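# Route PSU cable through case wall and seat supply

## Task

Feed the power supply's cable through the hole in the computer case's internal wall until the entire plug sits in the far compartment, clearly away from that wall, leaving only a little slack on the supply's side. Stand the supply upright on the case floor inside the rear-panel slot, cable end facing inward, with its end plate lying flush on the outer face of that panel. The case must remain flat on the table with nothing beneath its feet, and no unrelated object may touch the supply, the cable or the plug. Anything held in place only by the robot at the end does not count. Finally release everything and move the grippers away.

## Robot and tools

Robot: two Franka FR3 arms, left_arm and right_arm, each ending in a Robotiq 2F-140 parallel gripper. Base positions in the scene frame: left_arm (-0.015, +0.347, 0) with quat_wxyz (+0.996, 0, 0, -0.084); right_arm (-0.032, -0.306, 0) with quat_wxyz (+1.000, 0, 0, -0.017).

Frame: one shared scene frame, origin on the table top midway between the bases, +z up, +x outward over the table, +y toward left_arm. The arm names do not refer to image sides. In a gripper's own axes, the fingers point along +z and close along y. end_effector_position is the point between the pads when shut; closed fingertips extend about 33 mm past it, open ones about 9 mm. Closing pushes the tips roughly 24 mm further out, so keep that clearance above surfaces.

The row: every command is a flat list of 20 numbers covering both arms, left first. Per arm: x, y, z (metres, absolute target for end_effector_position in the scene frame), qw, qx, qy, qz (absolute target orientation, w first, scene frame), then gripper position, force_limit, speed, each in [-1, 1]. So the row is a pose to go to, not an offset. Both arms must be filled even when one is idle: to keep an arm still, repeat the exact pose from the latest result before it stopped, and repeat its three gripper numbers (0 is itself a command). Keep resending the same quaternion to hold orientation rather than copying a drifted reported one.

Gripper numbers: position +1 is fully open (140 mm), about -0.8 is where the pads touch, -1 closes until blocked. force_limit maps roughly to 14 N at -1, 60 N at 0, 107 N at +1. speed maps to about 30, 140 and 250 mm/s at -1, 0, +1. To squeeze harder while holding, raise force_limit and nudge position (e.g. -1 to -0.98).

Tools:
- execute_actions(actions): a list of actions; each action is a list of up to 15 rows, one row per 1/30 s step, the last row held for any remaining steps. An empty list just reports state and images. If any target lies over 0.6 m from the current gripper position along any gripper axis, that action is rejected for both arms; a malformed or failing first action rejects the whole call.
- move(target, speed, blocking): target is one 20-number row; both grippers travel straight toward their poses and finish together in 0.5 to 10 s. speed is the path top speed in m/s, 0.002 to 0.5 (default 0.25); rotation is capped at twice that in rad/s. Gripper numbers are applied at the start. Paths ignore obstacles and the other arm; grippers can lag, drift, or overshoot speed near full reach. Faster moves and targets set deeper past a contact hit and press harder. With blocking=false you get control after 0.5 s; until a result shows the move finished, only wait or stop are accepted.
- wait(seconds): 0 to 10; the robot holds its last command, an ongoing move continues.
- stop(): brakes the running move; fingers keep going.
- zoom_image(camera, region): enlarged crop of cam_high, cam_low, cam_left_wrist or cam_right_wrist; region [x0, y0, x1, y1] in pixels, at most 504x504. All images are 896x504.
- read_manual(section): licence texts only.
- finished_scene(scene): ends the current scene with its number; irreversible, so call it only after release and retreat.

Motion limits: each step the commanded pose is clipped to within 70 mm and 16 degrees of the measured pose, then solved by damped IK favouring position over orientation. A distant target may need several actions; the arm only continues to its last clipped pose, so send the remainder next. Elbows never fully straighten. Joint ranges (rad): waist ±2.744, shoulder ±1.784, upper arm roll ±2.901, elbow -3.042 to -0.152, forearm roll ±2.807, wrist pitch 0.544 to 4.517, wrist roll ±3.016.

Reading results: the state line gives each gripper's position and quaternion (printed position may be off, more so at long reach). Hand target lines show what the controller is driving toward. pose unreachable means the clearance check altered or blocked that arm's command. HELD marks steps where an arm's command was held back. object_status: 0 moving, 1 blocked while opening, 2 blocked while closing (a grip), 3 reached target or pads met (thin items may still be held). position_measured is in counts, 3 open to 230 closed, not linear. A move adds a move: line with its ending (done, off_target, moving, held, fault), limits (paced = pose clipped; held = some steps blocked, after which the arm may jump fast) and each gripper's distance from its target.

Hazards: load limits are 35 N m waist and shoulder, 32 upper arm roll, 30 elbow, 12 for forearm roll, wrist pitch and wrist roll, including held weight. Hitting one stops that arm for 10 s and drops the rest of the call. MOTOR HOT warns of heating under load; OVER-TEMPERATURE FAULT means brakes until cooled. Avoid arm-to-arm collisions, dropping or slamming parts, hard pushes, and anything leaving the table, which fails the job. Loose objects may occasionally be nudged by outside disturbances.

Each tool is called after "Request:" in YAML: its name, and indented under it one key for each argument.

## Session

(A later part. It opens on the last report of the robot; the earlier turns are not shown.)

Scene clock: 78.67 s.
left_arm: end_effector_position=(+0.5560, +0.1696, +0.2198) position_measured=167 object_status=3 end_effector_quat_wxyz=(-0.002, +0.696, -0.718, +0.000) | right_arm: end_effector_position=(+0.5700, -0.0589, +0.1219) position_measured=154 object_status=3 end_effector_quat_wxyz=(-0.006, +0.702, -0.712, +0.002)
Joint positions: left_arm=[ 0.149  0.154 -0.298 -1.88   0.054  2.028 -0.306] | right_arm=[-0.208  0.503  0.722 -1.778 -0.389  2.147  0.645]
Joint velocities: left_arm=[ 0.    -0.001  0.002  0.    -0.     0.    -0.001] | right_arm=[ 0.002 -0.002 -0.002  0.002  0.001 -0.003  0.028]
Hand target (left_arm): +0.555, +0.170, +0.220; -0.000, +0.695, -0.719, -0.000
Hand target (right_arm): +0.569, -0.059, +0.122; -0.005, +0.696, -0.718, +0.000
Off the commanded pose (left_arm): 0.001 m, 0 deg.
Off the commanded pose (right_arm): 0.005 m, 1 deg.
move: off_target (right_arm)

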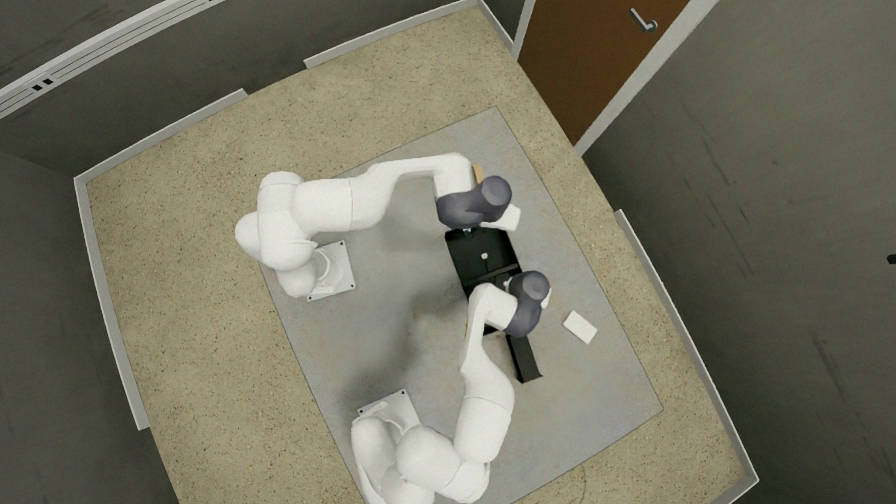

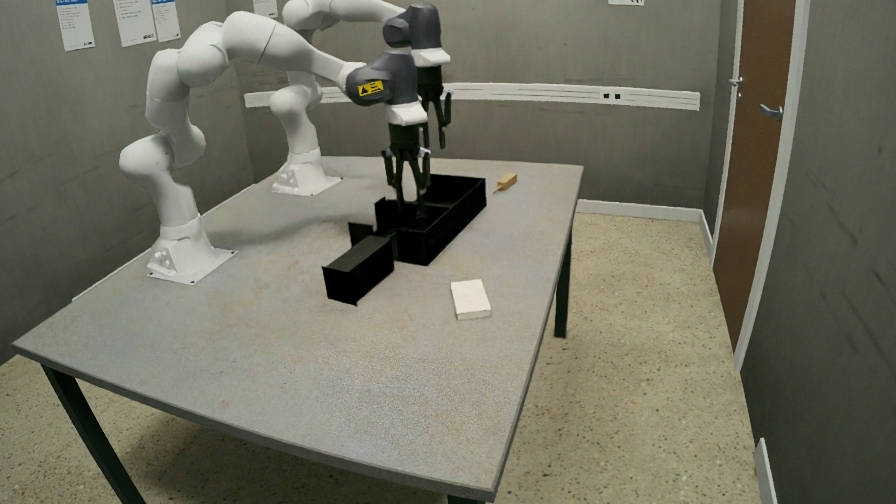

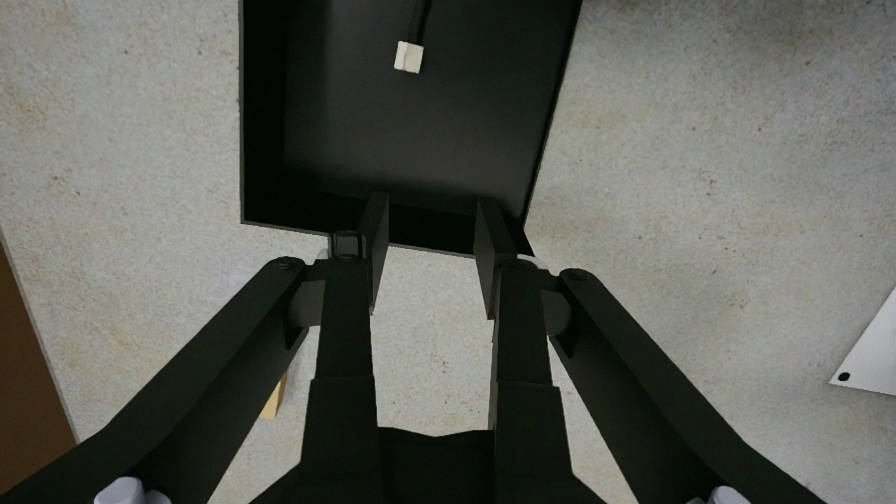

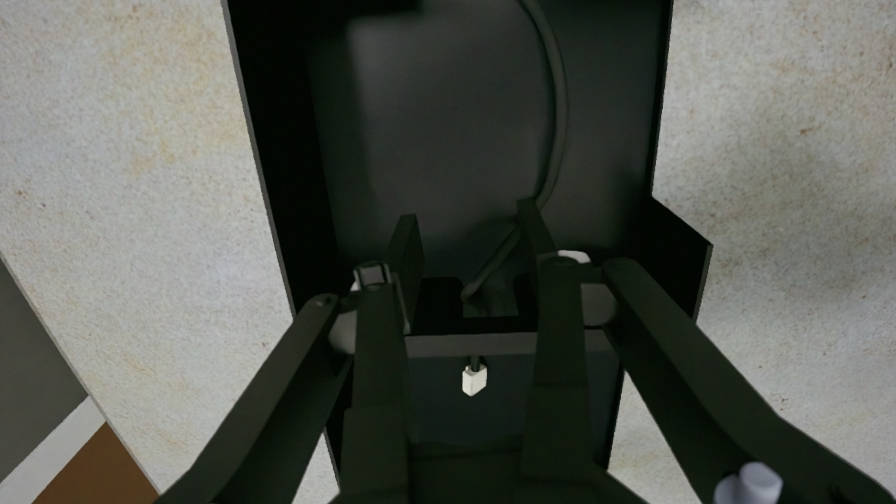

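Request:
move:
  target: [0.565,0.13,0.15,0,0.695,-0.719,0,-0.2,0,0,0.538,-0.262,0.16,0,0.695,-0.719,0,0.3,0.6,0]

Request:
move:
  target: [0.57,0.10,0.065,0,0.695,-0.719,0,-0.2,0,0,0.538,-0.265,0.06,0,0.695,-0.719,0,0.3,0.6,0]

Scene clock: 87.43 s.
left_arm: end_effector_position=(+0.5614, +0.1299, +0.1502) position_measured=154 object_status=3 end_effector_quat_wxyz=(+0.003, +0.694, -0.720, -0.000) | right_arm: end_effector_position=(+0.5330, -0.2641, +0.1578) position_measured=91 object_status=3 end_effector_quat_wxyz=(+0.007, +0.689, -0.725, -0.000)
Joint positions: left_arm=[ 0.09   0.283 -0.301 -1.892  0.093  2.158 -0.383] | right_arm=[-0.691  0.191  0.832 -2.064 -0.181  2.174  0.255]
Joint velocities: left_arm=[ 0.002 -0.001  0.     0.     0.001  0.001 -0.006] | right_arm=[-0.006 -0.     0.006 -0.002  0.001  0.002 -0.034]
Hand target (left_arm): +0.563, +0.130, +0.150; +0.001, +0.695, -0.719, +0.000
Hand target (right_arm): +0.533, -0.263, +0.158; +0.005, +0.694, -0.720, -0.001
Off the commanded pose (left_arm): 0.004 m, 0 deg.
Off the commanded pose (right_arm): 0.006 m, 1 deg.
move: off_target (left_arm, right_arm)

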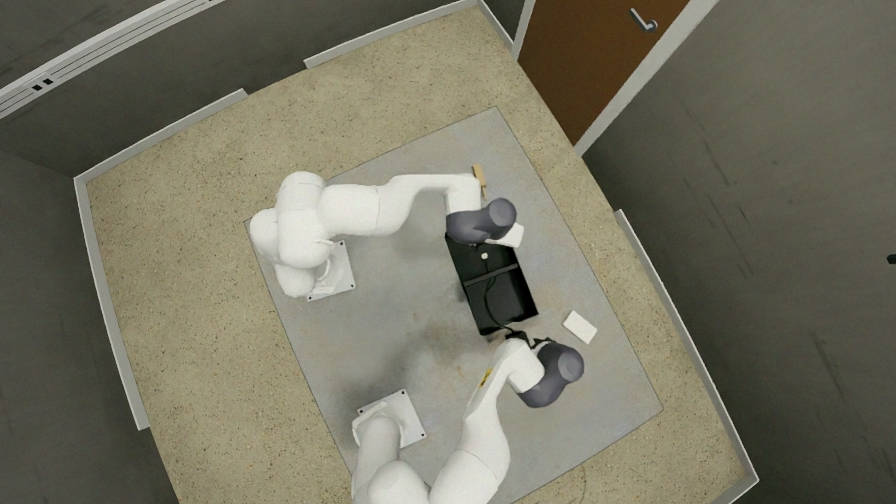

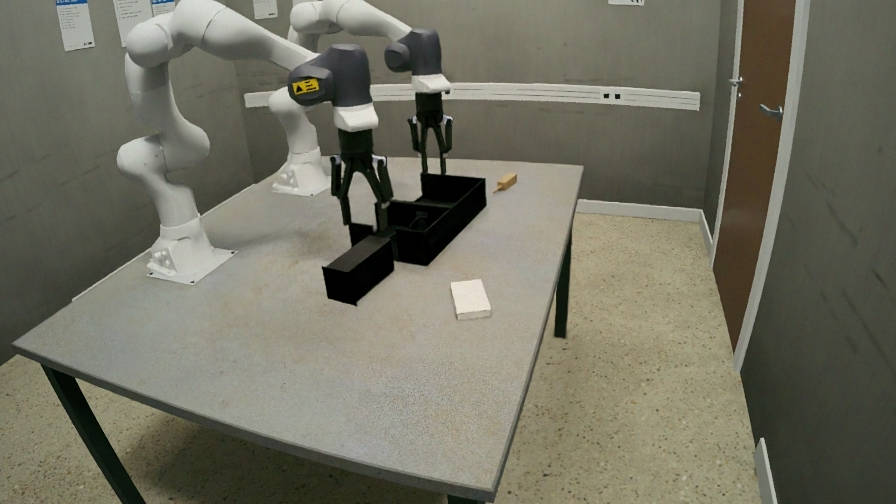

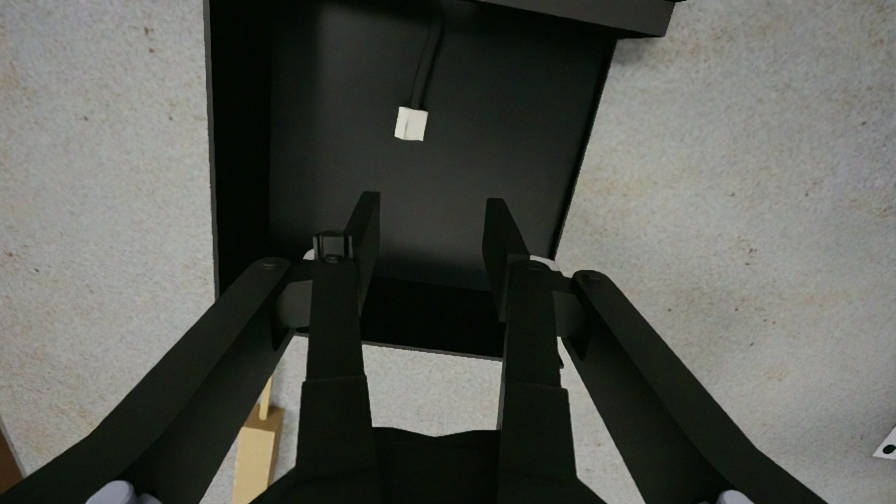

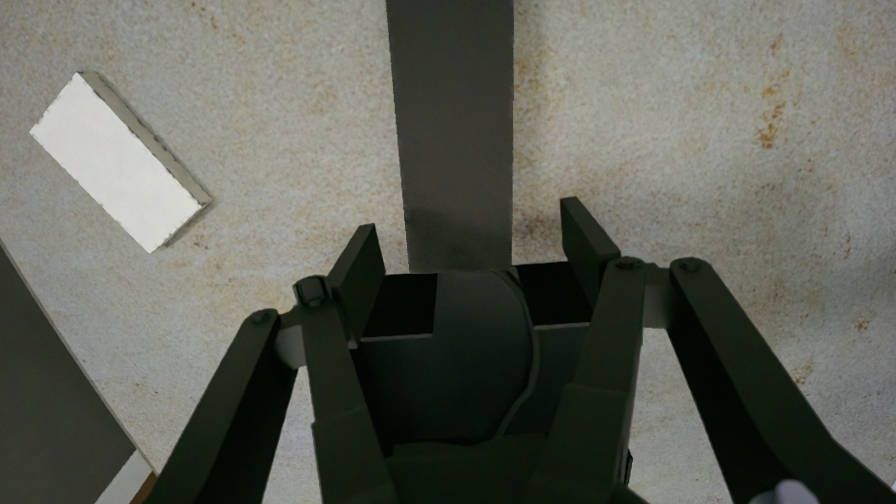

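Scene clock: 88.50 s.
left_arm: end_effector_position=(+0.5656, +0.1005, +0.0643) position_measured=154 object_status=3 end_effector_quat_wxyz=(+0.004, +0.692, -0.721, -0.002) | right_arm: end_effector_position=(+0.5713, -0.2672, +0.0902) position_measured=91 object_status=3 end_effector_quat_wxyz=(-0.033, +0.696, -0.717, +0.031)
Joint positions: left_arm=[ 0.023  0.448 -0.274 -1.887  0.152  2.309 -0.456] | right_arm=[-0.608  0.348  0.728 -2.098 -0.354  2.423  0.335]
Joint velocities: left_arm=[-0.008  0.     0.01  -0.    -0.     0.01  -0.018] | right_arm=[ 0.018  0.002 -0.017  0.     0.     0.011  0.021]
Hand target (left_arm): +0.568, +0.100, +0.066; +0.001, +0.695, -0.719, +0.000
Hand target (right_arm): +0.538, -0.264, +0.063; -0.002, +0.697, -0.718, -0.001
Off the commanded pose (left_arm): 0.004 m, 1 deg.
Off the commanded pose (right_arm): 0.045 m, 5 deg.
move: off_target (left_arm, right_arm)

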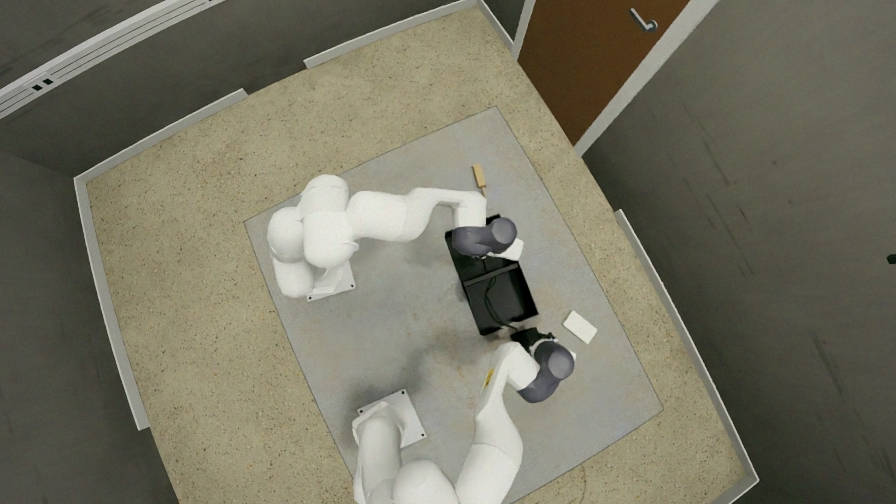

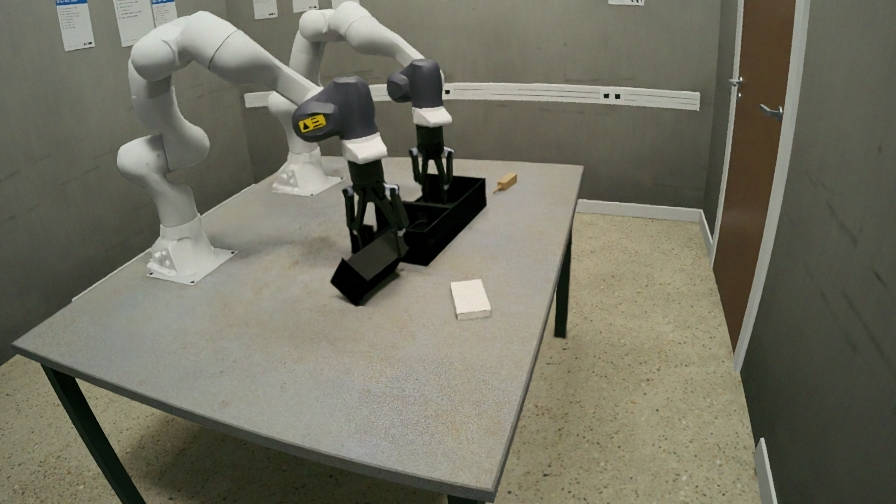

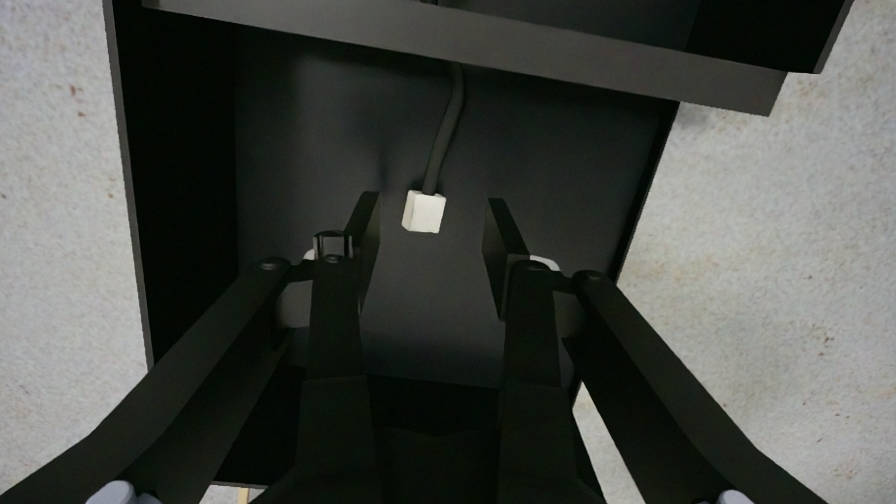

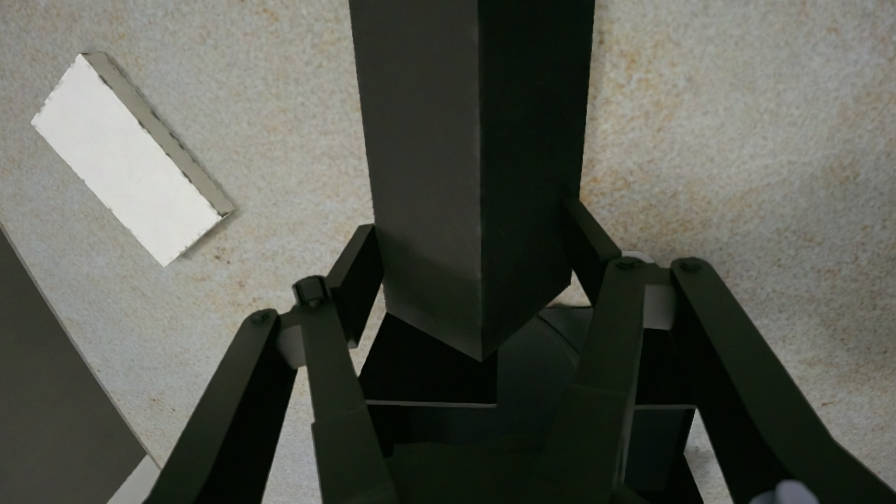

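Request:
move:
  target: [0.57,0.10,0.037,0,0.695,-0.719,0,-0.2,0,0,0.54,-0.265,0.11,0,0.695,-0.719,0,0.3,0.6,0]
  speed: 0.05

Request:
move:
  target: [0.57,0.10,0.037,0,0.695,-0.719,0,-1,0,-0.3,0.545,-0.265,0.12,0,0.695,-0.719,0,0.7,0.6,0]
  speed: 0.05

Scene clock: 92.43 s.
left_arm: end_effector_position=(+0.5688, +0.1001, +0.0377) position_measured=154 object_status=3 end_effector_quat_wxyz=(+0.002, +0.694, -0.720, -0.000) | right_arm: end_effector_position=(+0.5405, -0.2658, +0.1079) position_measured=91 object_status=3 end_effector_quat_wxyz=(-0.000, +0.692, -0.722, +0.001)
Joint positions: left_arm=[ 0.008  0.497 -0.254 -1.887  0.167  2.361 -0.469] | right_arm=[-0.647  0.292  0.779 -2.095 -0.274  2.289  0.302]
Joint velocities: left_arm=[-0.005  0.001  0.004  0.    -0.     0.004 -0.001] | right_arm=[-0.004 -0.     0.002  0.    -0.001 -0.012 -0.012]
Hand target (left_arm): +0.569, +0.100, +0.037; +0.000, +0.695, -0.719, +0.000
Hand target (right_arm): +0.540, -0.265, +0.109; +0.000, +0.695, -0.719, +0.000
Off the commanded pose (left_arm): 0.001 m, 0 deg.
Off the commanded pose (right_arm): 0.002 m, 0 deg.
move: done

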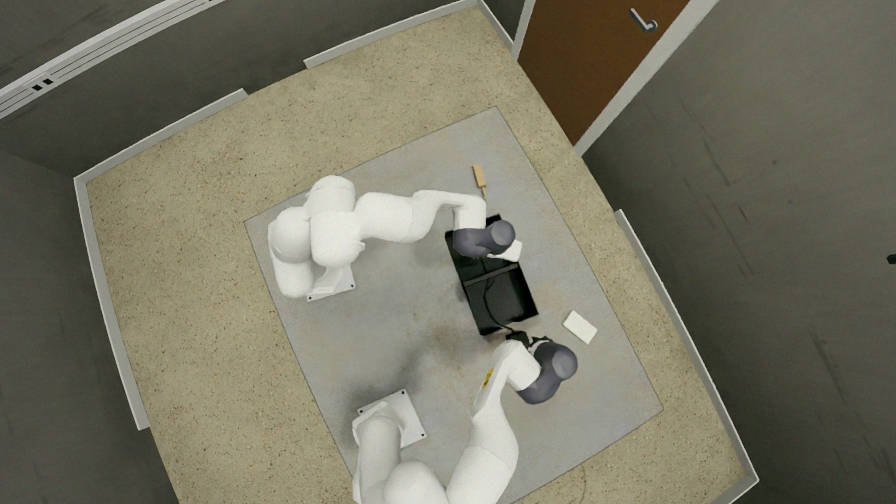

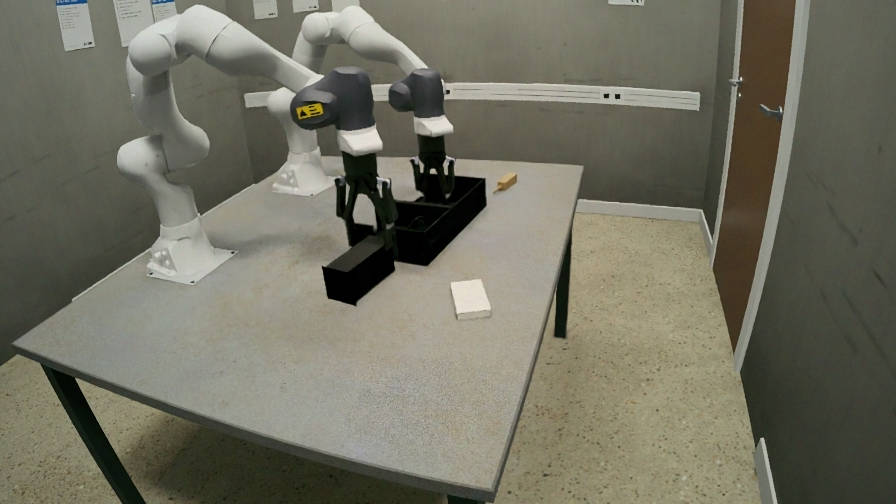

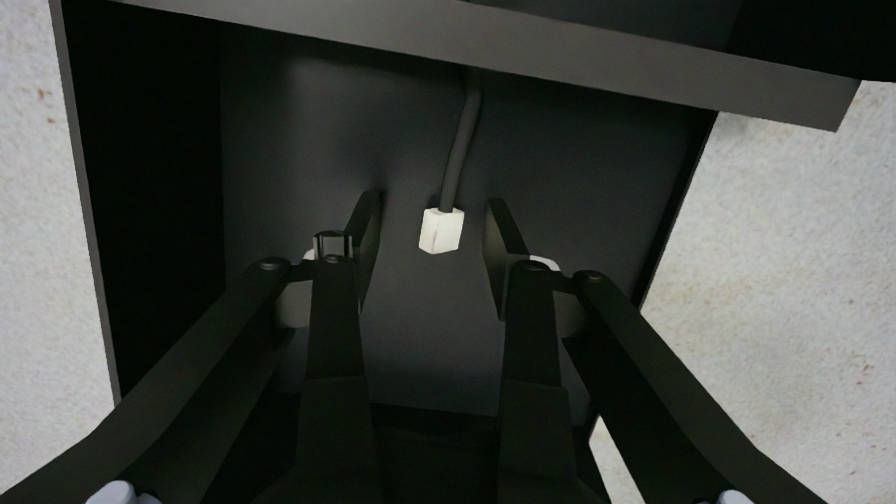

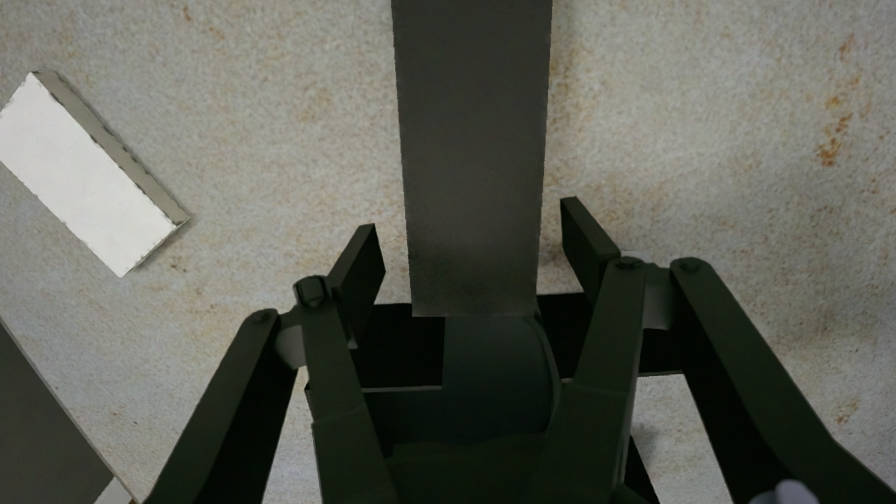

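Scene clock: 93.17 s.
left_arm: end_effector_position=(+0.5704, +0.0994, +0.0403) position_measured=221 object_status=2 end_effector_quat_wxyz=(+0.001, +0.694, -0.720, +0.001) | right_arm: end_effector_position=(+0.5456, -0.2654, +0.1184) position_measured=41 object_status=3 end_effector_quat_wxyz=(-0.000, +0.693, -0.721, +0.001)
Joint positions: left_arm=[ 0.006  0.494 -0.253 -1.884  0.167  2.36  -0.469] | right_arm=[-0.648  0.289  0.785 -2.069 -0.267  2.261  0.295]
Joint velocities: left_arm=[-0.002 -0.     0.002  0.001  0.     0.001  0.001] | right_arm=[-0.002 -0.     0.001  0.     0.003 -0.015 -0.009]
Hand target (left_arm): +0.570, +0.100, +0.037; +0.000, +0.695, -0.719, -0.000
Hand target (right_arm): +0.545, -0.265, +0.120; +0.000, +0.695, -0.719, +0.000
Off the commanded pose (left_arm): 0.003 m, 0 deg.
Off the commanded pose (right_arm): 0.002 m, 0 deg.
move: done

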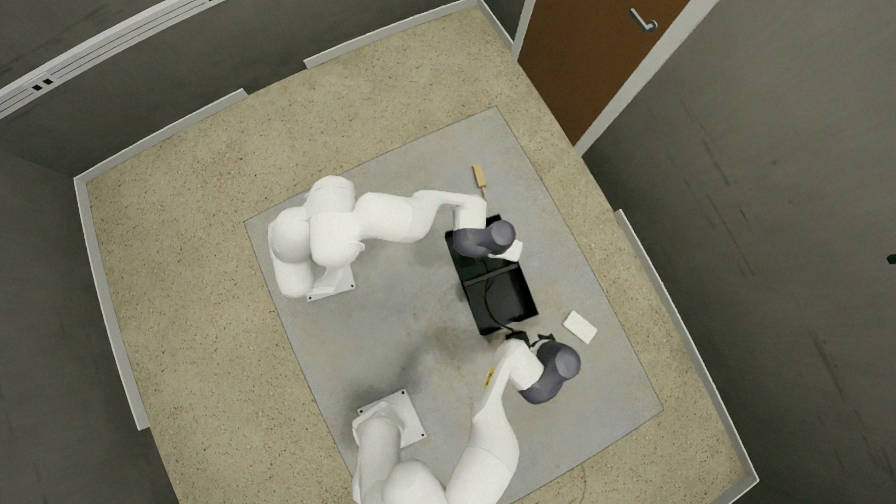

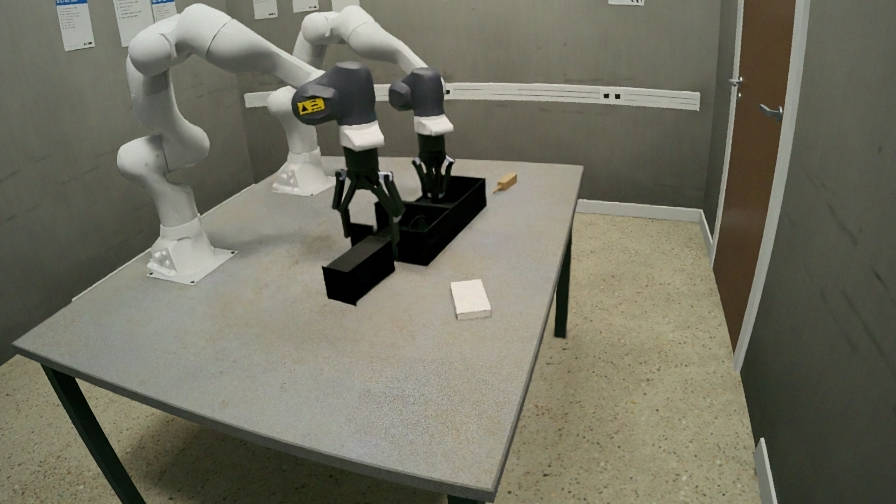

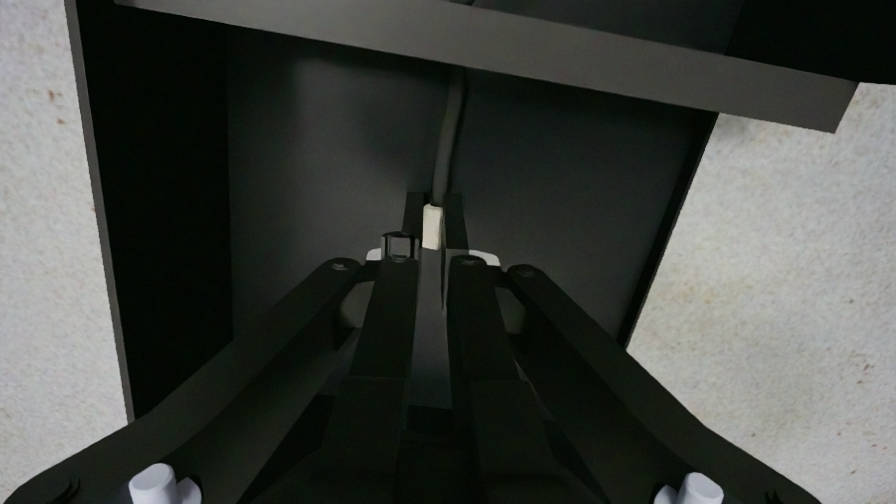

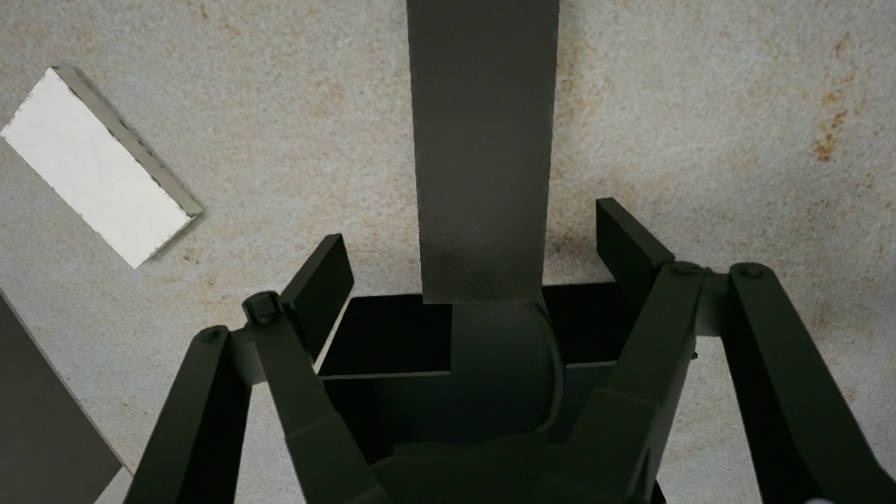

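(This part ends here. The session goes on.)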